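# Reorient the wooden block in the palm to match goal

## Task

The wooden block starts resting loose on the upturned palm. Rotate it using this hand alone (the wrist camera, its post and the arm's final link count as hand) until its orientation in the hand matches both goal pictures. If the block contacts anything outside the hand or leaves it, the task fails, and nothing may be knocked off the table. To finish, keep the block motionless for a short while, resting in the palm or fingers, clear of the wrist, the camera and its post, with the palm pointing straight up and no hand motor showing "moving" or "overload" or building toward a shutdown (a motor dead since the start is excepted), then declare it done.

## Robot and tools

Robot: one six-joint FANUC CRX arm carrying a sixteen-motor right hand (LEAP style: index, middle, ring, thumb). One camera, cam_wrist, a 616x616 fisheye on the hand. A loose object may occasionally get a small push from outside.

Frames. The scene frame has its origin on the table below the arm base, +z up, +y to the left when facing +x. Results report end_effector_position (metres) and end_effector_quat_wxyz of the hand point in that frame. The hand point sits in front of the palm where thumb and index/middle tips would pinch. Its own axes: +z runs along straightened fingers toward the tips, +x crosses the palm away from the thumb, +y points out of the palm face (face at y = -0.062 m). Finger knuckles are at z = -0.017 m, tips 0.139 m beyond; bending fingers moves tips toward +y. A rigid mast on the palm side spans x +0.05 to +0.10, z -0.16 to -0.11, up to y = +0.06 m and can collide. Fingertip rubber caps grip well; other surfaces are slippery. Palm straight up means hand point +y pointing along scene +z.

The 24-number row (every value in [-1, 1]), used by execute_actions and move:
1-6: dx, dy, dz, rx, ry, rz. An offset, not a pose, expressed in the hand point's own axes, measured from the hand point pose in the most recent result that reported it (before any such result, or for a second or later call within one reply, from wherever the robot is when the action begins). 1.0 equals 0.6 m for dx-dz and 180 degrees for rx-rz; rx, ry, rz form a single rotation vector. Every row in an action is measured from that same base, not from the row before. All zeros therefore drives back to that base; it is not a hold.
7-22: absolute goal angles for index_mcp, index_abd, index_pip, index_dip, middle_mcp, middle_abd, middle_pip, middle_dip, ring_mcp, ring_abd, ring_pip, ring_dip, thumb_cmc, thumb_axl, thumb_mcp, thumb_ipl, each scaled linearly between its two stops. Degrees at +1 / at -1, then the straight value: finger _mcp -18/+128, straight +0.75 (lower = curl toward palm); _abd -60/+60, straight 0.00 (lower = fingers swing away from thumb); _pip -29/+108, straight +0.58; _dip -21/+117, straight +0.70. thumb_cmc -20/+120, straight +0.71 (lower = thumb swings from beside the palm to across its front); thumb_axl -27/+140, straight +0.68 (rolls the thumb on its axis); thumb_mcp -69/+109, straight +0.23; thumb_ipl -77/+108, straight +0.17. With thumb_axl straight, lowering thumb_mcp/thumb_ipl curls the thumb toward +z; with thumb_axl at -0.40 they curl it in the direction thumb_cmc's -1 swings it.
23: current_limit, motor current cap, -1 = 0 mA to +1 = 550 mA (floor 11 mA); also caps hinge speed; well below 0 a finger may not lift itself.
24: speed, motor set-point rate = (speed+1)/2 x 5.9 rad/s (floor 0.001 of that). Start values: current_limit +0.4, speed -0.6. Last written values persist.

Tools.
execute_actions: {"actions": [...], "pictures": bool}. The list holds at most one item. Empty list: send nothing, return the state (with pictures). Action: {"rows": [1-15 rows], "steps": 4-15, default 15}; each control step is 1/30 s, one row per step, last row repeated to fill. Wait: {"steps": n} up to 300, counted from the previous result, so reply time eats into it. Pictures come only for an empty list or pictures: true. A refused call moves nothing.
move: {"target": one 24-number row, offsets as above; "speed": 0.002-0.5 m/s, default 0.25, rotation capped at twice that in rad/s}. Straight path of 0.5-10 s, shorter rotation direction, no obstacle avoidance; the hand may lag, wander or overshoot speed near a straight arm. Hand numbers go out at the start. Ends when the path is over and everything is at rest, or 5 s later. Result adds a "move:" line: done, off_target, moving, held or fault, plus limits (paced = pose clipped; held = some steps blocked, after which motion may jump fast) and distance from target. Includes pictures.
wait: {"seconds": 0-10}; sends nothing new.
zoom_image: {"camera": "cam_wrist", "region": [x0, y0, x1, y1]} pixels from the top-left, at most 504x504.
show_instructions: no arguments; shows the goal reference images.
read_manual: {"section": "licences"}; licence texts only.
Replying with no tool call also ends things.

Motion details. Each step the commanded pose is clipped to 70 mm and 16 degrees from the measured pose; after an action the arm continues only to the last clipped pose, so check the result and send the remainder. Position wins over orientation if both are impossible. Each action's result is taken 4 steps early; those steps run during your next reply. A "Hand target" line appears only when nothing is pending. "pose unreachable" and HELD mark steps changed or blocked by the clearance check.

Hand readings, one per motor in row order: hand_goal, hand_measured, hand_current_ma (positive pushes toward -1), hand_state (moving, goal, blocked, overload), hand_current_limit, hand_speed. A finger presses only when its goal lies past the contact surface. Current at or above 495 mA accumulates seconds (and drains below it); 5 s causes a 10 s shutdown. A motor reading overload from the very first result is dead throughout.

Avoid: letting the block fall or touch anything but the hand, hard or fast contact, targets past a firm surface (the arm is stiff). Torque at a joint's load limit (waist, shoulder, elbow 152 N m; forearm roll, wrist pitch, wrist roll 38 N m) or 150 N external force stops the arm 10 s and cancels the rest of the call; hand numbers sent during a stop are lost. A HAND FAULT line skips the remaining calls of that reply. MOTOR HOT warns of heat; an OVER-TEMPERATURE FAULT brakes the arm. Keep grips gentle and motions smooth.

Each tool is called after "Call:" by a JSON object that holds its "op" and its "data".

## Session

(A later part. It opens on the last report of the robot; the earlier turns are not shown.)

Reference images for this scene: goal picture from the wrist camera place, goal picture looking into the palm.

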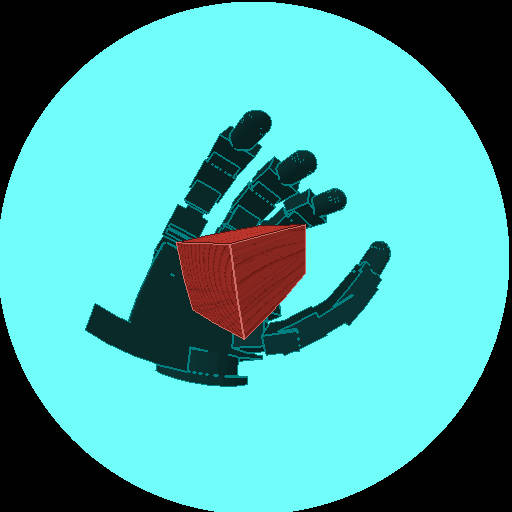

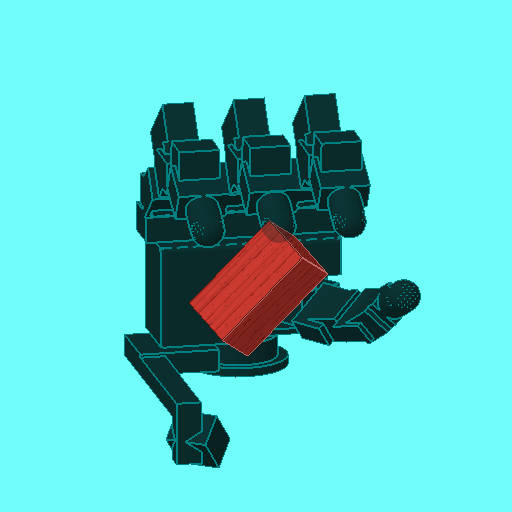

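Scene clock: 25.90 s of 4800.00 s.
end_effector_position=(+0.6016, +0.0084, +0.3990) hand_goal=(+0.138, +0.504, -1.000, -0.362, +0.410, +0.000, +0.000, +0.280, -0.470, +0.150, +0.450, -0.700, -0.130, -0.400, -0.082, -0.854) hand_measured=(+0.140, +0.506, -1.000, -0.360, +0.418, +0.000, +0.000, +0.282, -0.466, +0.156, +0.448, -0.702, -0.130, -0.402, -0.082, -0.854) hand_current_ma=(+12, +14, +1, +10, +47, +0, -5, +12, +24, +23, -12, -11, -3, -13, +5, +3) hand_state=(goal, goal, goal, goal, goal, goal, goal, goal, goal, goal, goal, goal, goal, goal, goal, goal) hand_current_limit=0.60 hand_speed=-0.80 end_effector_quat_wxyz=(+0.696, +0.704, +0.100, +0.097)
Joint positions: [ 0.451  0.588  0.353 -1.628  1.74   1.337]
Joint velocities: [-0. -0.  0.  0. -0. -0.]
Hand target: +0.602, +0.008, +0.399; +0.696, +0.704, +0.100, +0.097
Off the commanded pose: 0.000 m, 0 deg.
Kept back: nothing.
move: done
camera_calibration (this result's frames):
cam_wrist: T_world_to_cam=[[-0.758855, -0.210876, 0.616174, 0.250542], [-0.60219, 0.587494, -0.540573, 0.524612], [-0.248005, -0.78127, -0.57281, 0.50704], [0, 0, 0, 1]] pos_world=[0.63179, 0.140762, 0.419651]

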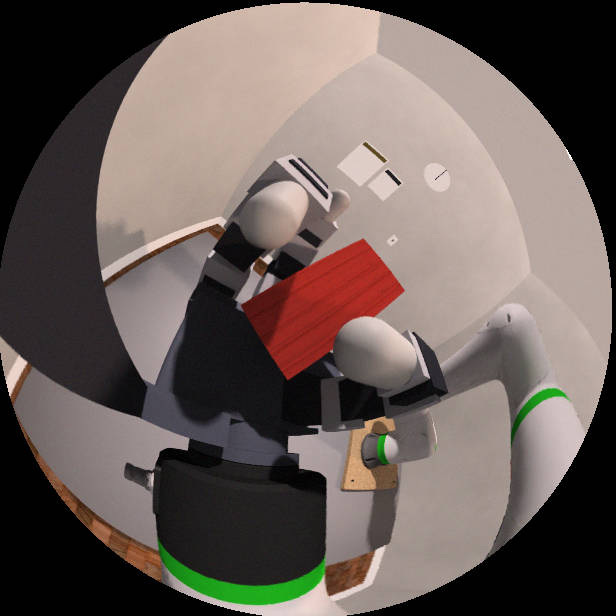

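Call:
{"op": "move", "data": {"target": [0,0,0,0,0,0, 0.342,0.23,-0.945,-0.539, 0.41,0,0.0,0.28, -0.47,0.0,0.45,-0.70, -0.13,-0.42,-0.082,-0.855, 0.6,-0.8]}}

Call:
{"op": "move", "data": {"target": [0,0,0,0,0,0, 0.60,0.0,-1.0,-0.54, 0.41,0,0.0,0.28, -0.47,0.0,0.45,-0.70, -0.13,-0.42,-0.082,-0.855, 0.6,-0.8]}}

Scene clock: 27.50 s of 4800.00 s.
end_effector_position=(+0.6016, +0.0084, +0.3990) hand_goal=(+0.342, +0.230, -0.944, -0.538, +0.410, +0.000, +0.000, +0.280, -0.470, +0.000, +0.450, -0.700, -0.130, -0.420, -0.082, -0.854) hand_measured=(+0.346, +0.234, -0.952, -0.536, +0.418, +0.000, +0.000, +0.282, -0.466, +0.004, +0.448, -0.702, -0.130, -0.418, -0.082, -0.854) hand_current_ma=(+25, +16, -38, +10, +47, +0, -5, +12, +24, +15, -12, -11, -3, +14, +5, +3) hand_state=(goal, goal, goal, goal, goal, goal, goal, goal, goal, goal, goal, goal, goal, goal, goal, goal) hand_current_limit=0.60 hand_speed=-0.80 end_effector_quat_wxyz=(+0.696, +0.704, +0.100, +0.097)
Joint positions: [ 0.451  0.588  0.353 -1.628  1.74   1.337]
Joint velocities: [-0. -0. -0. -0.  0. -0.]
Hand target: +0.602, +0.008, +0.399; +0.696, +0.704, +0.100, +0.097
Off the commanded pose: 0.000 m, 0 deg.
Kept back: nothing.
move: done
camera_calibration (this result's frames):
cam_wrist: T_world_to_cam=[[-0.758855, -0.210876, 0.616174, 0.250542], [-0.602189, 0.587494, -0.540573, 0.524612], [-0.248005, -0.78127, -0.57281, 0.507041], [0, 0, 0, 1]] pos_world=[0.631789, 0.140762, 0.419651]

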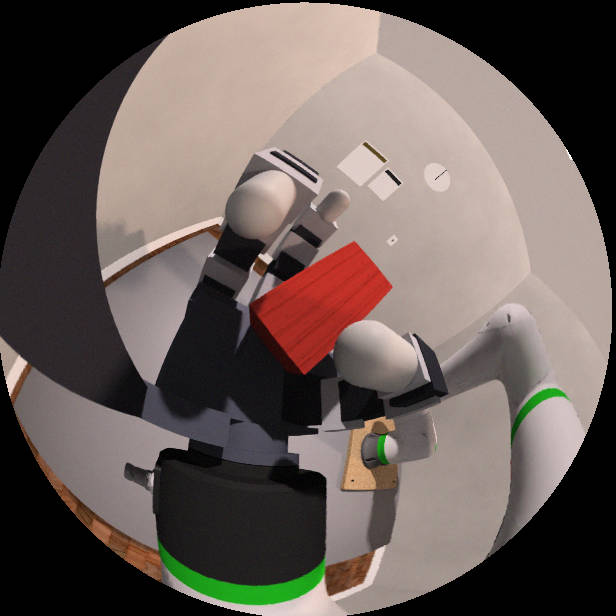

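Scene clock: 28.30 s of 4800.00 s.
end_effector_position=(+0.6016, +0.0084, +0.3990) hand_goal=(+0.600, +0.000, -1.000, -0.540, +0.410, +0.000, +0.000, +0.280, -0.470, +0.000, +0.450, -0.700, -0.130, -0.420, -0.082, -0.854) hand_measured=(+0.604, +0.002, -1.000, -0.540, +0.418, +0.000, +0.000, +0.282, -0.466, +0.004, +0.448, -0.702, -0.130, -0.418, -0.082, -0.854) hand_current_ma=(+27, +14, +1, +4, +47, +0, -5, +12, +23, +15, -12, -11, -3, +14, +5, +3) hand_state=(goal, goal, goal, goal, goal, goal, goal, goal, goal, goal, goal, goal, goal, goal, goal, goal) hand_current_limit=0.60 hand_speed=-0.80 end_effector_quat_wxyz=(+0.696, +0.704, +0.100, +0.097)
Joint positions: [ 0.451  0.588  0.353 -1.628  1.74   1.337]
Joint velocities: [-0.     0.    -0.     0.     0.     0.002]
Hand target: +0.602, +0.008, +0.399; +0.696, +0.704, +0.100, +0.097
Off the commanded pose: 0.000 m, 0 deg.
Kept back: nothing.
move: done
camera_calibration (this result's frames):
cam_wrist: T_world_to_cam=[[-0.758855, -0.210876, 0.616174, 0.250542], [-0.60219, 0.587494, -0.540573, 0.524612], [-0.248005, -0.78127, -0.57281, 0.50704], [0, 0, 0, 1]] pos_world=[0.63179, 0.140762, 0.419651]

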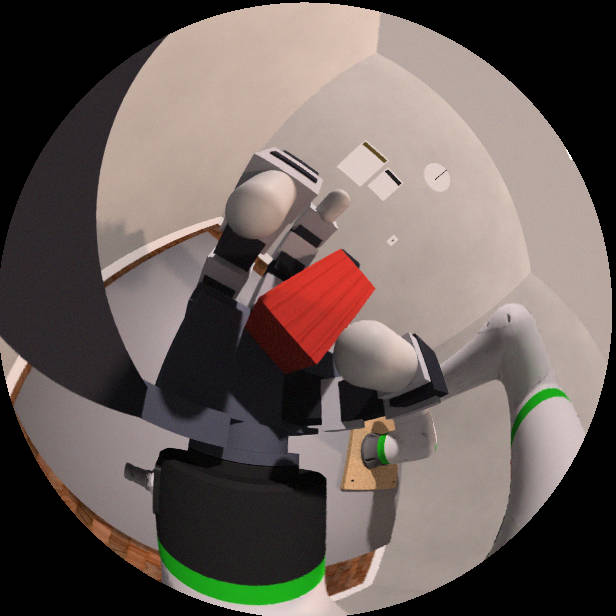

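Call:
{"op": "zoom_image", "data": {"camera": "cam_wrist", "region": [180, 160, 480, 440]}}

Region (180, 160, 480, 440) of cam_wrist's 616x616 image, scaled by 1.680, with more detail than that image has; it fills the top 470 rows of this view, and the rest is white.

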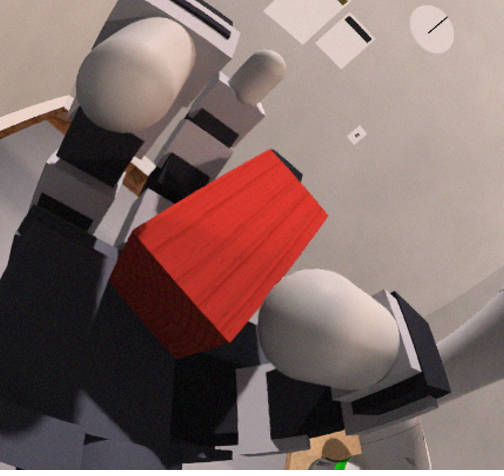

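Call:
{"op": "move", "data": {"target": [0,0,0,0,0,0, 0.89,0.0,-0.883,-0.609, 0.479,0.53,-1.0,-0.496, -0.47,0.0,0.45,-0.70, -0.13,-0.42,-0.082,-0.855, 0.6,-0.7]}}

Scene clock: 32.03 s of 4800.00 s.
end_effector_position=(+0.6016, +0.0084, +0.3990) hand_goal=(+0.890, +0.000, -0.882, -0.608, +0.480, +0.530, -1.000, -0.496, -0.470, +0.000, +0.450, -0.700, -0.130, -0.420, -0.082, -0.854) hand_measured=(+0.900, +0.002, -0.886, -0.610, +0.488, +0.528, -1.000, -0.494, -0.466, +0.004, +0.448, -0.702, -0.130, -0.418, -0.082, -0.854) hand_current_ma=(+53, +13, -17, -6, +47, -13, +5, +11, +23, +15, -12, -11, -3, +14, +5, +3) hand_state=(goal, goal, goal, goal, goal, goal, goal, goal, goal, goal, goal, goal, goal, goal, goal, goal) hand_current_limit=0.60 hand_speed=-0.70 end_effector_quat_wxyz=(+0.696, +0.704, +0.100, +0.097)
Joint positions: [ 0.451  0.588  0.353 -1.628  1.74   1.337]
Joint velocities: [ 0. -0.  0.  0.  0. -0.]
Hand target: +0.602, +0.008, +0.399; +0.696, +0.704, +0.100, +0.097
Off the commanded pose: 0.000 m, 0 deg.
Kept back: nothing.
move: done
camera_calibration (this result's frames):
cam_wrist: T_world_to_cam=[[-0.758855, -0.210876, 0.616174, 0.250542], [-0.60219, 0.587494, -0.540572, 0.524612], [-0.248005, -0.78127, -0.57281, 0.50704], [0, 0, 0, 1]] pos_world=[0.63179, 0.140762, 0.419651]

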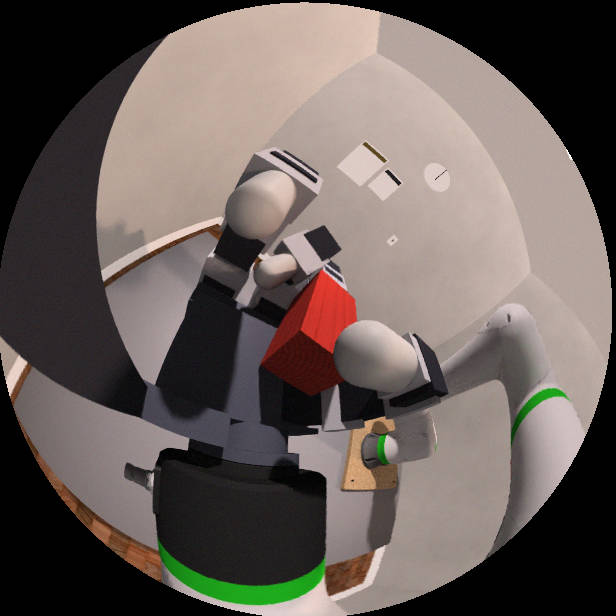

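Call:
{"op": "zoom_image", "data": {"camera": "cam_wrist", "region": [180, 160, 480, 440]}}

Region (180, 160, 480, 440) of cam_wrist's 616x616 image, scaled by 1.680, with more detail than that image has; it fills the top 470 rows of this view, and the rest is white.

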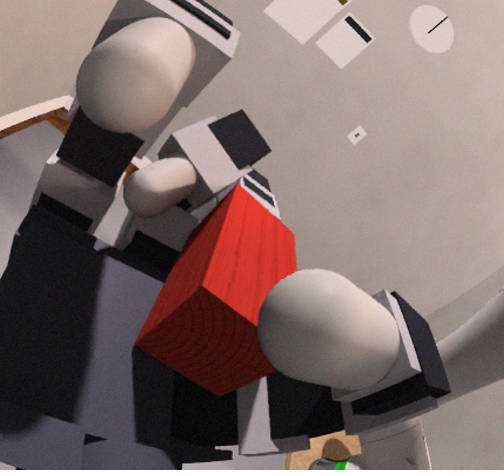

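Call:
{"op": "move", "data": {"target": [0,0,0,0,0,0, 0.89,0.0,-0.883,-0.609, 0.479,0.14,-1.0,-0.496, -0.082,-0.47,-0.996,-0.154, -0.063,-0.183,-0.063,-0.968, 0.6,-0.2]}}

Call:
{"op": "execute_actions", "data": {"actions": [{"rows": [
[0,0,0,0,0,0, 0.89,0.0,-0.883,-0.609, 0.479,0.14,-1.0,-0.496, -0.082,-0.47,-0.996,-0.154, -0.038,-0.183,-0.094,-0.968, 0.6,0],
[0,0,0,0,0,0, 0.89,0.0,-0.883,-0.609, 0.479,0.14,-1.0,-0.496, -0.082,-0.47,-0.996,-0.154, -0.012,-0.182,-0.125,-0.968, 0.6,0],
[0,0,0,0,0,0, 0.89,0.0,-0.883,-0.609, 0.479,0.14,-1.0,-0.496, -0.082,-0.47,-0.996,-0.154, 0.013,-0.182,-0.156,-0.968, 0.6,0],
[0,0,0,0,0,0, 0.89,0.0,-0.883,-0.609, 0.479,0.14,-1.0,-0.496, -0.082,-0.47,-0.996,-0.154, 0.038,-0.182,-0.186,-0.968, 0.6,0],
[0,0,0,0,0,0, 0.89,0.0,-0.883,-0.609, 0.479,0.14,-1.0,-0.496, -0.082,-0.47,-0.996,-0.154, 0.064,-0.181,-0.217,-0.968, 0.6,0],
[0,0,0,0,0,0, 0.89,0.0,-0.883,-0.609, 0.479,0.14,-1.0,-0.496, -0.082,-0.47,-0.996,-0.154, 0.089,-0.181,-0.248,-0.968, 0.6,0]
], "steps": 10}]}}

Call:
{"op": "execute_actions", "data": {"actions": [{"rows": [
[0,0,0,0,0,0, 0.89,0.0,-0.883,-0.609, 0.479,0.13,-1.0,-0.496, -0.082,-0.47,-0.996,-0.154, 0.060,-0.181,-0.235,-0.968, 0.6,0],
[0,0,0,0,0,0, 0.89,0.0,-0.883,-0.609, 0.479,0.12,-1.0,-0.496, -0.082,-0.47,-0.996,-0.154, 0.031,-0.181,-0.222,-0.968, 0.6,0],
[0,0,0,0,0,0, 0.89,0.0,-0.883,-0.609, 0.479,0.11,-1.0,-0.496, -0.082,-0.47,-0.996,-0.154, 0.002,-0.182,-0.209,-0.968, 0.6,0],
[0,0,0,0,0,0, 0.89,0.0,-0.883,-0.609, 0.479,0.10,-1.0,-0.496, -0.082,-0.47,-0.996,-0.154, -0.028,-0.182,-0.196,-0.968, 0.6,0],
[0,0,0,0,0,0, 0.89,0.0,-0.883,-0.609, 0.479,0.09,-1.0,-0.496, -0.082,-0.47,-0.996,-0.154, -0.057,-0.183,-0.182,-0.968, 0.6,0],
[0,0,0,0,0,0, 0.89,0.0,-0.883,-0.609, 0.479,0.08,-1.0,-0.496, -0.082,-0.47,-0.996,-0.154, -0.086,-0.183,-0.169,-0.968, 0.6,0],
[0,0,0,0,0,0, 0.89,0.0,-0.883,-0.609, 0.479,0.07,-1.0,-0.496, -0.082,-0.47,-0.996,-0.154, -0.115,-0.184,-0.156,-0.968, 0.6,0],
[0,0,0,0,0,0, 0.89,0.0,-0.883,-0.609, 0.479,0.06,-1.0,-0.496, -0.082,-0.47,-0.996,-0.154, -0.144,-0.184,-0.143,-0.968, 0.6,0],
[0,0,0,0,0,0, 0.89,0.0,-0.883,-0.609, 0.479,0.05,-1.0,-0.496, -0.082,-0.47,-0.996,-0.154, -0.179,-0.184,-0.123,-0.968, 0.6,0],
[0,0,0,0,0,0, 0.89,0.0,-0.883,-0.609, 0.479,0.04,-1.0,-0.496, -0.082,-0.47,-0.996,-0.154, -0.214,-0.183,-0.102,-0.968, 0.6,0],
[0,0,0,0,0,0, 0.89,0.0,-0.883,-0.609, 0.479,0.03,-1.0,-0.496, -0.082,-0.47,-0.996,-0.154, -0.249,-0.182,-0.082,-0.968, 0.6,0],
[0,0,0,0,0,0, 0.89,0.0,-0.883,-0.609, 0.479,0.02,-1.0,-0.496, -0.082,-0.47,-0.996,-0.154, -0.284,-0.182,-0.062,-0.968, 0.6,0],
[0,0,0,0,0,0, 0.89,0.0,-0.883,-0.609, 0.479,0.01,-1.0,-0.496, -0.082,-0.47,-0.996,-0.154, -0.319,-0.181,-0.042,-0.968, 0.6,0],
[0,0,0,0,0,0, 0.89,0.0,-0.883,-0.609, 0.479,0.0,-1.0,-0.496, -0.082,-0.47,-0.996,-0.154, -0.354,-0.18,-0.021,-0.968, 0.6,0],
[0,0,0,0,0,0, 0.89,0.0,-0.883,-0.609, 0.479,0.0,-1.0,-0.496, -0.082,-0.47,-0.996,-0.154, -0.389,-0.18,-0.001,-0.968, 0.6,0]
], "steps": 15}]}}

Call:
{"op": "wait", "data": {"seconds": 0.3}}

Scene clock: 35.90 s of 4800.00 s.
end_effector_position=(+0.6016, +0.0084, +0.3990) hand_goal=(+0.890, +0.000, -0.882, -0.608, +0.480, +0.140, -1.000, -0.496, -0.082, -0.470, -0.996, -0.154, -0.062, -0.182, -0.062, -0.968) hand_measured=(+0.900, +0.002, -0.886, -0.610, +0.488, +0.144, -1.000, -0.494, -0.080, -0.468, -0.996, -0.158, -0.062, -0.184, -0.066, -0.968) hand_current_ma=(+53, +13, -17, -6, +47, +16, +4, +11, +11, +7, +0, -19, -3, -10, -29, +4) hand_state=(goal, goal, goal, goal, goal, goal, goal, goal, goal, goal, goal, goal, goal, goal, goal, goal) hand_current_limit=0.60 hand_speed=-0.20 end_effector_quat_wxyz=(+0.696, +0.704, +0.100, +0.097)
Joint positions: [ 0.451  0.588  0.353 -1.628  1.74   1.337]
Joint velocities: [ 0.002  0.     0.     0.    -0.     0.   ]
Hand target: +0.602, +0.008, +0.399; +0.696, +0.704, +0.100, +0.097
Off the commanded pose: 0.000 m, 0 deg.
Kept back: nothing.
move: done
camera_calibration (this result's frames):
cam_wrist: T_world_to_cam=[[-0.758855, -0.210876, 0.616174, 0.250542], [-0.60219, 0.587494, -0.540572, 0.524612], [-0.248004, -0.78127, -0.57281, 0.50704], [0, 0, 0, 1]] pos_world=[0.63179, 0.140762, 0.419651]

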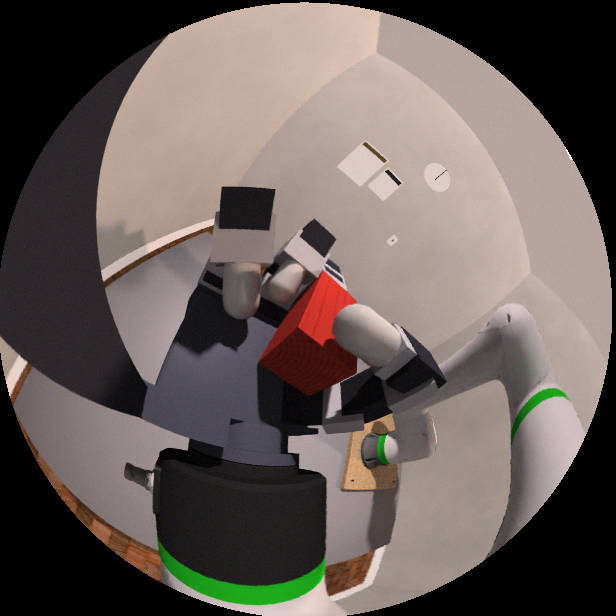

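Scene clock: 36.10 s of 4800.00 s.
end_effector_position=(+0.6016, +0.0084, +0.3990) hand_goal=(+0.890, +0.000, -0.882, -0.608, +0.480, +0.140, -1.000, -0.496, -0.082, -0.470, -0.996, -0.154, +0.090, -0.180, -0.248, -0.968) hand_measured=(+0.900, +0.002, -0.886, -0.610, +0.488, +0.144, -1.000, -0.494, -0.080, -0.468, -0.996, -0.158, +0.032, -0.184, -0.174, -0.968) hand_current_ma=(+53, +13, -17, -6, +47, +14, +4, +11, +11, +7, +0, -19, -27, -25, +138, +42) hand_state=(goal, goal, goal, goal, goal, goal, goal, goal, goal, goal, goal, goal, moving, moving, moving, moving) hand_current_limit=0.60 hand_speed=0.00 end_effector_quat_wxyz=(+0.696, +0.704, +0.100, +0.097)
Joint positions: [ 0.451  0.588  0.353 -1.628  1.74   1.337]
Joint velocities: [-0.001  0.     0.    -0.     0.    -0.   ]
Steps of this call (steps 1 to 6: the first 6 steps of this action). Readings (end_effector_position | what the end effector reports):
1: (+0.6016, +0.0084, +0.3990) | hand_goal=(+0.890, +0.000, -0.882, -0.608, +0.480, +0.140, -1.000, -0.496, -0.082, -0.470, -0.996, -0.154, -0.038, -0.182, -0.094, -0.968) hand_measured=(+0.900, +0.002, -0.886, -0.610, +0.488, +0.144, -1.000, -0.494, -0.080, -0.468, -0.996, -0.158, -0.062, -0.184, -0.066, -0.968) hand_current_ma=(+53, +13, -17, -6, +47, +16, +4, +11, +11, +7, +0, -19, -3, -10, -29, +4) hand_state=(goal, goal, goal, goal, goal, goal, goal, goal, goal, goal, goal, goal, moving, goal, moving, goal) hand_current_limit=0.60 hand_speed=0.00
2: (+0.6016, +0.0084, +0.3990) | hand_goal=(+0.890, +0.000, -0.882, -0.608, +0.480, +0.140, -1.000, -0.496, -0.082, -0.470, -0.996, -0.154, -0.012, -0.182, -0.124, -0.968) hand_measured=(+0.900, +0.002, -0.886, -0.610, +0.488, +0.144, -1.000, -0.494, -0.080, -0.468, -0.996, -0.158, -0.058, -0.184, -0.070, -0.968) hand_current_ma=(+53, +13, -17, -6, +47, +16, +4, +11, +11, +7, +0, -19, -44, -10, +73, +4) hand_state=(goal, goal, goal, goal, goal, goal, goal, goal, goal, goal, goal, goal, moving, goal, moving, goal) hand_current_limit=0.60 hand_speed=0.00
4: (+0.6016, +0.0084, +0.3990) | hand_goal=(+0.890, +0.000, -0.882, -0.608, +0.480, +0.140, -1.000, -0.496, -0.082, -0.470, -0.996, -0.154, +0.038, -0.182, -0.186, -0.968) hand_measured=(+0.900, +0.002, -0.886, -0.610, +0.488, +0.144, -1.000, -0.494, -0.080, -0.468, -0.996, -0.158, -0.018, -0.184, -0.116, -0.968) hand_current_ma=(+53, +13, -17, -6, +47, +16, +4, +11, +11, +7, +0, -19, -37, -10, +67, +4) hand_state=(goal, goal, goal, goal, goal, goal, goal, goal, goal, goal, goal, goal, moving, goal, moving, goal) hand_current_limit=0.60 hand_speed=0.00
6: the state above

Scene clock: 36.60 s of 4800.00 s.
end_effector_position=(+0.6016, +0.0084, +0.3990) hand_goal=(+0.890, +0.000, -0.882, -0.608, +0.480, +0.030, -1.000, -0.496, -0.082, -0.470, -0.996, -0.154, -0.248, -0.182, -0.082, -0.968) hand_measured=(+0.900, +0.002, -0.886, -0.610, +0.488, +0.056, -1.000, -0.494, -0.080, -0.468, -0.996, -0.158, -0.134, -0.186, -0.118, -0.952) hand_current_ma=(+53, +13, -17, -6, +47, +25, +4, +11, +11, +7, +0, -19, +182, -16, +12, +106) hand_state=(goal, goal, goal, goal, goal, moving, goal, goal, goal, goal, goal, goal, moving, moving, moving, moving) hand_current_limit=0.60 hand_speed=0.00 end_effector_quat_wxyz=(+0.696, +0.704, +0.100, +0.097)
Joint positions: [ 0.451  0.588  0.353 -1.628  1.74   1.337]
Joint velocities: [-0.002  0.     0.     0.    -0.    -0.001]
Off your previous action's commanded pose: 0.000 m, 0 deg at its last step (step 4 of this call).
Steps of this call (steps 1 to 4: the last 4 steps of your previous action; steps 5 to 15: the first 11 steps of this action, its rows measured from where the robot was after step 4). Readings (end_effector_position | what the end effector reports):
4: (+0.6016, +0.0084, +0.3990) | hand_goal=(+0.890, +0.000, -0.882, -0.608, +0.480, +0.140, -1.000, -0.496, -0.082, -0.470, -0.996, -0.154, +0.090, -0.180, -0.248, -0.968) hand_measured=(+0.900, +0.002, -0.886, -0.610, +0.488, +0.144, -1.000, -0.494, -0.080, -0.468, -0.996, -0.158, +0.092, -0.186, -0.216, -0.950) hand_current_ma=(+53, +13, -17, -6, +47, +14, +4, +11, +11, +7, +0, -19, +16, -35, +200, +121) hand_state=(goal, goal, goal, goal, goal, goal, goal, goal, goal, goal, goal, goal, moving, goal, moving, moving) hand_current_limit=0.60 hand_speed=0.00
5: (+0.6016, +0.0084, +0.3990) | hand_goal=(+0.890, +0.000, -0.882, -0.608, +0.480, +0.130, -1.000, -0.496, -0.082, -0.470, -0.996, -0.154, +0.060, -0.180, -0.234, -0.968) hand_measured=(+0.900, +0.002, -0.886, -0.610, +0.488, +0.144, -1.000, -0.494, -0.080, -0.468, -0.996, -0.158, +0.092, -0.186, -0.218, -0.950) hand_current_ma=(+53, +13, -17, -6, +47, +14, +4, +11, +11, +7, +0, -19, +15, -35, +200, +120) hand_state=(goal, goal, goal, goal, goal, moving, goal, goal, goal, goal, goal, goal, moving, goal, moving, goal) hand_current_limit=0.60 hand_speed=0.00
6: (+0.6016, +0.0084, +0.3990) | hand_goal=(+0.890, +0.000, -0.882, -0.608, +0.480, +0.120, -1.000, -0.496, -0.082, -0.470, -0.996, -0.154, +0.032, -0.180, -0.222, -0.968) hand_measured=(+0.900, +0.002, -0.886, -0.610, +0.488, +0.142, -1.000, -0.494, -0.080, -0.468, -0.996, -0.158, +0.090, -0.186, -0.218, -0.950) hand_current_ma=(+53, +13, -17, -6, +47, +29, +4, +11, +11, +7, +0, -19, +151, -35, +97, +122) hand_state=(goal, goal, goal, goal, goal, moving, goal, goal, goal, goal, goal, goal, moving, goal, moving, goal) hand_current_limit=0.60 hand_speed=0.00
8: (+0.6016, +0.0084, +0.3990) | hand_goal=(+0.890, +0.000, -0.882, -0.608, +0.480, +0.100, -1.000, -0.496, -0.082, -0.470, -0.996, -0.154, -0.028, -0.182, -0.196, -0.968) hand_measured=(+0.900, +0.002, -0.886, -0.610, +0.488, +0.126, -1.000, -0.494, -0.080, -0.468, -0.996, -0.158, +0.068, -0.186, -0.206, -0.950) hand_current_ma=(+53, +13, -17, -6, +47, +26, +4, +11, +11, +7, +0, -19, +224, -20, +60, +120) hand_state=(goal, goal, goal, goal, goal, moving, goal, goal, goal, goal, goal, goal, moving, moving, moving, goal) hand_current_limit=0.60 hand_speed=0.00
12: (+0.6016, +0.0084, +0.3990) | hand_goal=(+0.890, +0.000, -0.882, -0.608, +0.480, +0.060, -1.000, -0.496, -0.082, -0.470, -0.996, -0.154, -0.144, -0.184, -0.142, -0.968) hand_measured=(+0.900, +0.002, -0.886, -0.610, +0.488, +0.086, -1.000, -0.494, -0.080, -0.468, -0.996, -0.158, -0.044, -0.186, -0.160, -0.950) hand_current_ma=(+53, +13, -17, -6, +47, +25, +4, +11, +11, +7, +0, -19, +207, -7, +51, +120) hand_state=(goal, goal, goal, goal, goal, moving, goal, goal, goal, goal, goal, goal, moving, moving, moving, goal) hand_current_limit=0.60 hand_speed=0.00
15: the state above

Scene clock: 37.03 s of 4800.00 s.
end_effector_position=(+0.6016, +0.0084, +0.3990) hand_goal=(+0.890, +0.000, -0.882, -0.608, +0.480, +0.000, -1.000, -0.496, -0.082, -0.470, -0.996, -0.154, -0.388, -0.180, +0.000, -0.968) hand_measured=(+0.900, +0.002, -0.886, -0.610, +0.488, +0.004, -1.000, -0.494, -0.080, -0.468, -0.996, -0.158, -0.354, -0.180, +0.010, -0.956) hand_current_ma=(+53, +13, -17, -6, +47, +17, +4, +11, +11, +7, +0, -19, +175, -5, +61, +86) hand_state=(goal, goal, goal, goal, goal, goal, goal, goal, goal, goal, goal, goal, blocked, goal, goal, goal) hand_current_limit=0.60 hand_speed=0.00 end_effector_quat_wxyz=(+0.696, +0.704, +0.100, +0.097)
Joint positions: [ 0.451  0.588  0.353 -1.628  1.74   1.337]
Joint velocities: [-0.001  0.    -0.    -0.    -0.     0.001]
Hand target: +0.602, +0.008, +0.399; +0.696, +0.704, +0.100, +0.097
Off the commanded pose: 0.000 m, 0 deg.
Kept back: nothing.
Steps of this call (steps 1 to 4: the last 4 steps of your previous action; steps 5 to 13: nothing new was sent). Readings (end_effector_position | what the end effector reports):
1: (+0.6016, +0.0084, +0.3990) | hand_goal=(+0.890, +0.000, -0.882, -0.608, +0.480, +0.020, -1.000, -0.496, -0.082, -0.470, -0.996, -0.154, -0.284, -0.182, -0.062, -0.968) hand_measured=(+0.900, +0.002, -0.886, -0.610, +0.488, +0.046, -1.000, -0.494, -0.080, -0.468, -0.996, -0.158, -0.166, -0.184, -0.100, -0.952) hand_current_ma=(+53, +13, -17, -6, +47, +25, +4, +11, +11, +7, +0, -19, +179, -10, +7, +95) hand_state=(goal, goal, goal, goal, goal, moving, goal, goal, goal, goal, goal, goal, moving, moving, moving, moving) hand_current_limit=0.60 hand_speed=0.00
2: (+0.6016, +0.0084, +0.3990) | hand_goal=(+0.890, +0.000, -0.882, -0.608, +0.480, +0.010, -1.000, -0.496, -0.082, -0.470, -0.996, -0.154, -0.318, -0.180, -0.042, -0.968) hand_measured=(+0.900, +0.002, -0.886, -0.610, +0.488, +0.036, -1.000, -0.494, -0.080, -0.468, -0.996, -0.158, -0.200, -0.184, -0.080, -0.954) hand_current_ma=(+53, +13, -17, -6, +47, +26, +4, +11, +11, +7, +0, -19, +173, -9, +3, +90) hand_state=(goal, goal, goal, goal, goal, moving, goal, goal, goal, goal, goal, goal, moving, moving, moving, moving) hand_current_limit=0.60 hand_speed=0.00
4: (+0.6016, +0.0084, +0.3990) | hand_goal=(+0.890, +0.000, -0.882, -0.608, +0.480, +0.000, -1.000, -0.496, -0.082, -0.470, -0.996, -0.154, -0.388, -0.180, +0.000, -0.968) hand_measured=(+0.900, +0.002, -0.886, -0.610, +0.488, +0.016, -1.000, -0.494, -0.080, -0.468, -0.996, -0.158, -0.268, -0.182, -0.042, -0.954) hand_current_ma=(+53, +13, -17, -6, +47, +28, +4, +11, +11, +7, +0, -19, +169, -7, -6, +85) hand_state=(goal, goal, goal, goal, goal, moving, goal, goal, goal, goal, goal, goal, moving, moving, moving, goal) hand_current_limit=0.60 hand_speed=0.00
8: (+0.6016, +0.0084, +0.3990) | hand_goal=(+0.890, +0.000, -0.882, -0.608, +0.480, +0.000, -1.000, -0.496, -0.082, -0.470, -0.996, -0.154, -0.388, -0.180, +0.000, -0.968) hand_measured=(+0.900, +0.002, -0.886, -0.610, +0.488, +0.004, -1.000, -0.494, -0.080, -0.468, -0.996, -0.158, -0.352, -0.180, +0.008, -0.956) hand_current_ma=(+53, +13, -17, -6, +47, +17, +4, +11, +11, +7, +0, -19, +174, -5, +65, +86) hand_state=(goal, goal, goal, goal, goal, goal, goal, goal, goal, goal, goal, goal, moving, goal, moving, goal) hand_current_limit=0.60 hand_speed=0.00
13: the state above
camera_calibration (this result's frames):
cam_wrist: T_world_to_cam=[[-0.758855, -0.210876, 0.616174, 0.250542], [-0.60219, 0.587494, -0.540572, 0.524612], [-0.248005, -0.78127, -0.57281, 0.50704], [0, 0, 0, 1]] pos_world=[0.63179, 0.140762, 0.419651]

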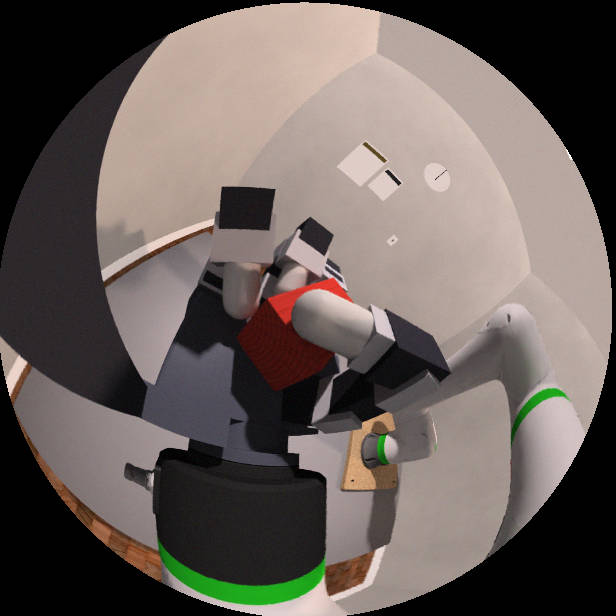

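Call:
{"op": "zoom_image", "data": {"camera": "cam_wrist", "region": [180, 160, 480, 440]}}

Region (180, 160, 480, 440) of cam_wrist's 616x616 image, scaled by 1.680, with more detail than that image has; it fills the top 470 rows of this view, and the rest is white.

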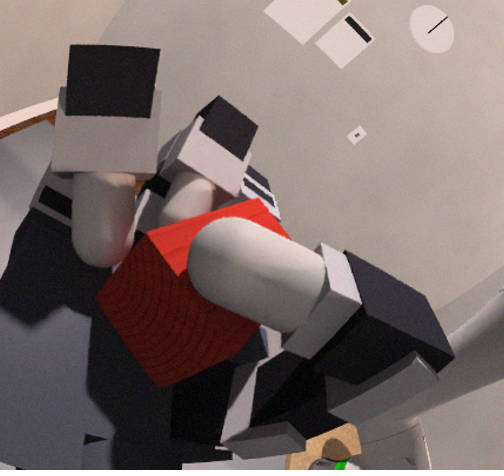

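Call:
{"op": "execute_actions", "data": {"actions": [{"rows": [
[0,0,0,0,0,0, 0.89,0.0,-0.883,-0.609, 0.479,0.0,-1.0,-0.496, -0.082,-0.47,-0.996,-0.154, -0.406,-0.186,0.011,-0.968, 0.6,0],
[0,0,0,0,0,0, 0.89,0.0,-0.883,-0.609, 0.479,0.0,-1.0,-0.496, -0.082,-0.47,-0.996,-0.154, -0.423,-0.191,0.022,-0.968, 0.6,0],
[0,0,0,0,0,0, 0.89,0.0,-0.883,-0.609, 0.479,0.0,-1.0,-0.496, -0.082,-0.47,-0.996,-0.154, -0.441,-0.197,0.034,-0.968, 0.6,0],
[0,0,0,0,0,0, 0.89,0.0,-0.883,-0.609, 0.479,0.0,-1.0,-0.496, -0.082,-0.47,-0.996,-0.154, -0.458,-0.202,0.046,-0.968, 0.6,0],
[0,0,0,0,0,0, 0.89,0.0,-0.883,-0.609, 0.479,0.0,-1.0,-0.496, -0.082,-0.47,-0.996,-0.154, -0.475,-0.208,0.057,-0.968, 0.6,0],
[0,0,0,0,0,0, 0.89,0.0,-0.883,-0.609, 0.479,0.0,-1.0,-0.496, -0.082,-0.47,-0.996,-0.154, -0.492,-0.214,0.069,-0.968, 0.6,0],
[0,0,0,0,0,0, 0.89,0.0,-0.883,-0.609, 0.479,0.0,-1.0,-0.496, -0.082,-0.47,-0.996,-0.154, -0.51,-0.219,0.08,-0.968, 0.6,0],
[0,0,0,0,0,0, 0.89,0.0,-0.883,-0.609, 0.479,0.0,-1.0,-0.496, -0.082,-0.47,-0.996,-0.154, -0.527,-0.225,0.092,-0.968, 0.6,0]
], "steps": 13}]}}

Call:
{"op": "execute_actions", "data": {"actions": [{"rows": [
[0,0,0,0,0,0, 0.89,0.0,-0.883,-0.609, 0.479,0.0,-1.0,-0.496, -0.082,-0.47,-0.996,-0.154, -0.49,-0.225,0.16,-0.90, 0.6,-0.3]
], "steps": 6}]}}

Call:
{"op": "move", "data": {"target": [0,0,0,0,0,0, 0.89,0.0,-0.883,-0.609, 0.479,0.0,-1.0,-0.496, -0.082,-0.47,-0.996,-0.154, 0.21,-0.247,0.12,-0.93, 0.6,-0.2]}}

Call:
{"op": "move", "data": {"target": [0,0,0,0,0,0, 0.89,0.0,-0.883,-0.609, 0.479,0.0,-1.0,-0.496, -0.082,-0.47,-0.996,-0.154, 0.836,-0.247,-0.654,-0.968, 0.6,-0.2]}}

Scene clock: 41.17 s of 4800.00 s.
end_effector_position=(+0.6016, +0.0084, +0.3990) hand_goal=(+0.890, +0.000, -0.882, -0.608, +0.480, +0.000, -1.000, -0.496, -0.082, -0.470, -0.996, -0.154, -0.526, -0.224, +0.092, -0.968) hand_measured=(+0.900, +0.002, -0.886, -0.610, +0.488, +0.004, -1.000, -0.494, -0.080, -0.468, -0.996, -0.158, -0.472, -0.208, +0.086, -0.956) hand_current_ma=(+53, +13, -17, -6, +47, +16, +4, +11, +11, +7, +0, -19, +192, +64, +34, +86) hand_state=(goal, goal, goal, goal, goal, goal, goal, goal, goal, goal, goal, goal, moving, moving, moving, goal) hand_current_limit=0.60 hand_speed=0.00 end_effector_quat_wxyz=(+0.696, +0.704, +0.100, +0.097)
Joint positions: [ 0.451  0.588  0.353 -1.628  1.74   1.337]
Joint velocities: [-0.001 -0.    -0.     0.    -0.     0.   ]
Steps of this call (steps 1 to 90: nothing new was sent; then 0.83 s passed at rest; steps 91 to 99: the first 9 steps of this action). Readings (end_effector_position | what the end effector reports):
91: (+0.6016, +0.0084, +0.3990) | hand_goal=(+0.890, +0.000, -0.882, -0.608, +0.480, +0.000, -1.000, -0.496, -0.082, -0.470, -0.996, -0.154, -0.406, -0.186, +0.012, -0.968) hand_measured=(+0.900, +0.002, -0.886, -0.610, +0.488, +0.004, -1.000, -0.494, -0.080, -0.468, -0.996, -0.158, -0.354, -0.180, +0.010, -0.956) hand_current_ma=(+53, +13, -17, -6, +47, +17, +4, +11, +11, +7, +0, -19, +175, -5, +61, +86) hand_state=(goal, goal, goal, goal, goal, goal, goal, goal, goal, goal, goal, goal, moving, moving, moving, goal) hand_current_limit=0.60 hand_speed=0.00
92: (+0.6016, +0.0084, +0.3990) | hand_goal=(+0.890, +0.000, -0.882, -0.608, +0.480, +0.000, -1.000, -0.496, -0.082, -0.470, -0.996, -0.154, -0.422, -0.190, +0.022, -0.968) hand_measured=(+0.900, +0.002, -0.886, -0.610, +0.488, +0.004, -1.000, -0.494, -0.080, -0.468, -0.996, -0.158, -0.356, -0.180, +0.012, -0.956) hand_current_ma=(+53, +13, -17, -6, +47, +17, +4, +11, +11, +7, +0, -19, +206, +39, +31, +86) hand_state=(goal, goal, goal, goal, goal, goal, goal, goal, goal, goal, goal, goal, moving, moving, moving, goal) hand_current_limit=0.60 hand_speed=0.00
94: (+0.6016, +0.0084, +0.3990) | hand_goal=(+0.890, +0.000, -0.882, -0.608, +0.480, +0.000, -1.000, -0.496, -0.082, -0.470, -0.996, -0.154, -0.458, -0.202, +0.046, -0.968) hand_measured=(+0.900, +0.002, -0.886, -0.610, +0.488, +0.004, -1.000, -0.494, -0.080, -0.468, -0.996, -0.158, -0.386, -0.184, +0.028, -0.956) hand_current_ma=(+53, +13, -17, -6, +47, +16, +4, +11, +11, +7, +0, -19, +195, +58, +34, +86) hand_state=(goal, goal, goal, goal, goal, goal, goal, goal, goal, goal, goal, goal, moving, moving, moving, goal) hand_current_limit=0.60 hand_speed=0.00
98: (+0.6016, +0.0084, +0.3990) | hand_goal=(+0.890, +0.000, -0.882, -0.608, +0.480, +0.000, -1.000, -0.496, -0.082, -0.470, -0.996, -0.154, -0.526, -0.224, +0.092, -0.968) hand_measured=(+0.900, +0.002, -0.886, -0.610, +0.488, +0.004, -1.000, -0.494, -0.080, -0.468, -0.996, -0.158, -0.456, -0.204, +0.074, -0.956) hand_current_ma=(+53, +13, -17, -6, +47, +16, +4, +11, +11, +7, +0, -19, +190, +57, +37, +86) hand_state=(goal, goal, goal, goal, goal, goal, goal, goal, goal, goal, goal, goal, moving, moving, moving, goal) hand_current_limit=0.60 hand_speed=0.00
99: the state above

Scene clock: 41.37 s of 4800.00 s.
end_effector_position=(+0.6016, +0.0084, +0.3990) hand_goal=(+0.890, +0.000, -0.882, -0.608, +0.480, +0.000, -1.000, -0.496, -0.082, -0.470, -0.996, -0.154, -0.490, -0.224, +0.160, -0.900) hand_measured=(+0.900, +0.002, -0.886, -0.610, +0.488, +0.004, -1.000, -0.494, -0.080, -0.468, -0.996, -0.158, -0.492, -0.216, +0.106, -0.950) hand_current_ma=(+53, +13, -17, -6, +47, +15, +4, +11, +11, +7, +0, -19, -52, +28, -122, -107) hand_state=(goal, goal, goal, goal, goal, goal, goal, goal, goal, goal, goal, goal, moving, moving, moving, moving) hand_current_limit=0.60 hand_speed=-0.30 end_effector_quat_wxyz=(+0.696, +0.704, +0.100, +0.097)
Joint positions: [ 0.451  0.588  0.353 -1.628  1.74   1.337]
Joint velocities: [-0.002  0.    -0.    -0.    -0.     0.001]
Off your previous action's commanded pose: 0.000 m, 0 deg at its last step (step 4 of this call).
Steps of this call (steps 1 to 4: the last 4 steps of your previous action; steps 5 to 6: the first 2 steps of this action, its rows measured from where the robot was after step 4). Readings (end_effector_position | what the end effector reports):
4: (+0.6016, +0.0084, +0.3990) | hand_goal=(+0.890, +0.000, -0.882, -0.608, +0.480, +0.000, -1.000, -0.496, -0.082, -0.470, -0.996, -0.154, -0.526, -0.224, +0.092, -0.968) hand_measured=(+0.900, +0.002, -0.886, -0.610, +0.488, +0.004, -1.000, -0.494, -0.080, -0.468, -0.996, -0.158, -0.494, -0.216, +0.100, -0.956) hand_current_ma=(+53, +13, -17, -6, +47, +16, +4, +11, +11, +7, +0, -19, +168, +54, +53, +86) hand_state=(goal, goal, goal, goal, goal, goal, goal, goal, goal, goal, goal, goal, blocked, goal, goal, goal) hand_current_limit=0.60 hand_speed=0.00
5: (+0.6016, +0.0084, +0.3990) | hand_goal=(+0.890, +0.000, -0.882, -0.608, +0.480, +0.000, -1.000, -0.496, -0.082, -0.470, -0.996, -0.154, -0.490, -0.224, +0.160, -0.900) hand_measured=(+0.900, +0.002, -0.886, -0.610, +0.488, +0.004, -1.000, -0.494, -0.080, -0.468, -0.996, -0.158, -0.494, -0.216, +0.100, -0.956) hand_current_ma=(+53, +13, -17, -6, +47, +16, +4, +11, +11, +7, +0, -19, +168, +54, +53, +86) hand_state=(goal, goal, goal, goal, goal, goal, goal, goal, goal, goal, goal, goal, moving, goal, moving, moving) hand_current_limit=0.60 hand_speed=-0.30
6: the state above

Scene clock: 42.40 s of 4800.00 s.
end_effector_position=(+0.6016, +0.0084, +0.3990) hand_goal=(+0.890, +0.000, -0.882, -0.608, +0.480, +0.000, -1.000, -0.496, -0.082, -0.470, -0.996, -0.154, +0.210, -0.246, +0.120, -0.930) hand_measured=(+0.900, +0.002, -0.886, -0.610, +0.488, +0.004, -1.000, -0.494, -0.080, -0.468, -0.996, -0.158, +0.214, -0.244, +0.120, -0.930) hand_current_ma=(+53, +13, -17, -6, +47, +16, +4, +11, +11, +7, +0, -19, +19, +17, +5, +3) hand_state=(goal, goal, goal, goal, goal, goal, goal, goal, goal, goal, goal, goal, goal, goal, goal, goal) hand_current_limit=0.60 hand_speed=-0.20 end_effector_quat_wxyz=(+0.696, +0.704, +0.100, +0.097)
Joint positions: [ 0.451  0.588  0.353 -1.628  1.74   1.337]
Joint velocities: [-0.     0.    -0.     0.     0.    -0.002]
Hand target: +0.602, +0.008, +0.399; +0.696, +0.704, +0.100, +0.097
Off your previous action's commanded pose: 0.000 m, 0 deg at its last step (step 4 of this call).
Off the commanded pose: 0.000 m, 0 deg.
Kept back: nothing.
move: done
camera_calibration (this result's frames):
cam_wrist: T_world_to_cam=[[-0.758855, -0.210876, 0.616174, 0.250542], [-0.60219, 0.587494, -0.540573, 0.524612], [-0.248004, -0.78127, -0.57281, 0.50704], [0, 0, 0, 1]] pos_world=[0.63179, 0.140762, 0.419651]

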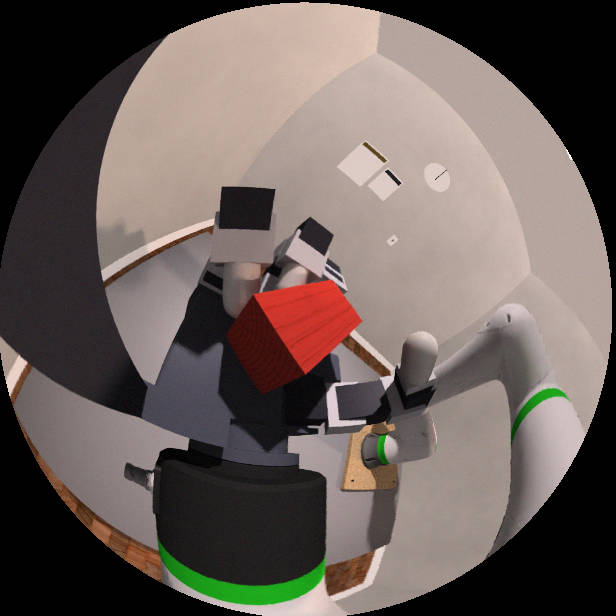

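Scene clock: 43.43 s of 4800.00 s.
end_effector_position=(+0.6016, +0.0084, +0.3990) hand_goal=(+0.890, +0.000, -0.882, -0.608, +0.480, +0.000, -1.000, -0.496, -0.082, -0.470, -0.996, -0.154, +0.836, -0.246, -0.654, -0.968) hand_measured=(+0.900, +0.002, -0.886, -0.610, +0.488, +0.004, -1.000, -0.494, -0.080, -0.468, -0.996, -0.158, +0.840, -0.244, -0.652, -0.968) hand_current_ma=(+53, +13, -17, -6, +47, +16, +4, +11, +11, +7, +0, -19, +21, +16, +14, +3) hand_state=(goal, goal, goal, goal, goal, goal, goal, goal, goal, goal, goal, goal, goal, goal, goal, goal) hand_current_limit=0.60 hand_speed=-0.20 end_effector_quat_wxyz=(+0.696, +0.704, +0.100, +0.097)
Joint positions: [ 0.451  0.588  0.353 -1.628  1.74   1.337]
Joint velocities: [-0. -0. -0.  0. -0. -0.]
Hand target: +0.602, +0.008, +0.399; +0.696, +0.704, +0.100, +0.097
Off the commanded pose: 0.000 m, 0 deg.
Kept back: nothing.
move: done
camera_calibration (this result's frames):
cam_wrist: T_world_to_cam=[[-0.758855, -0.210876, 0.616174, 0.250542], [-0.60219, 0.587494, -0.540572, 0.524612], [-0.248004, -0.78127, -0.57281, 0.50704], [0, 0, 0, 1]] pos_world=[0.63179, 0.140762, 0.419651]

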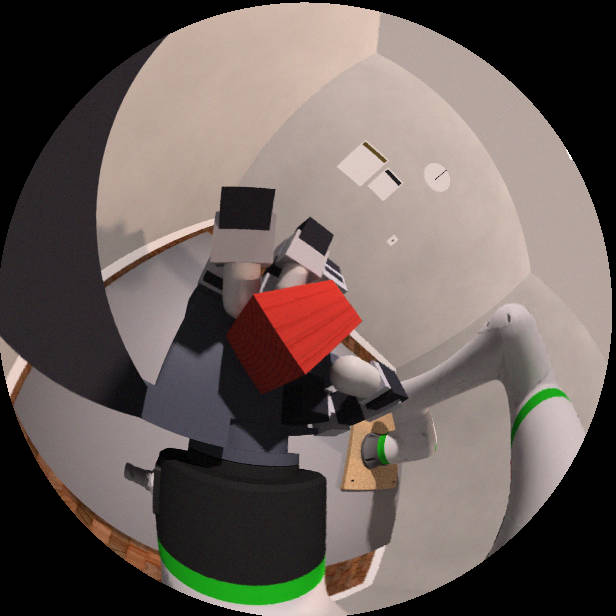

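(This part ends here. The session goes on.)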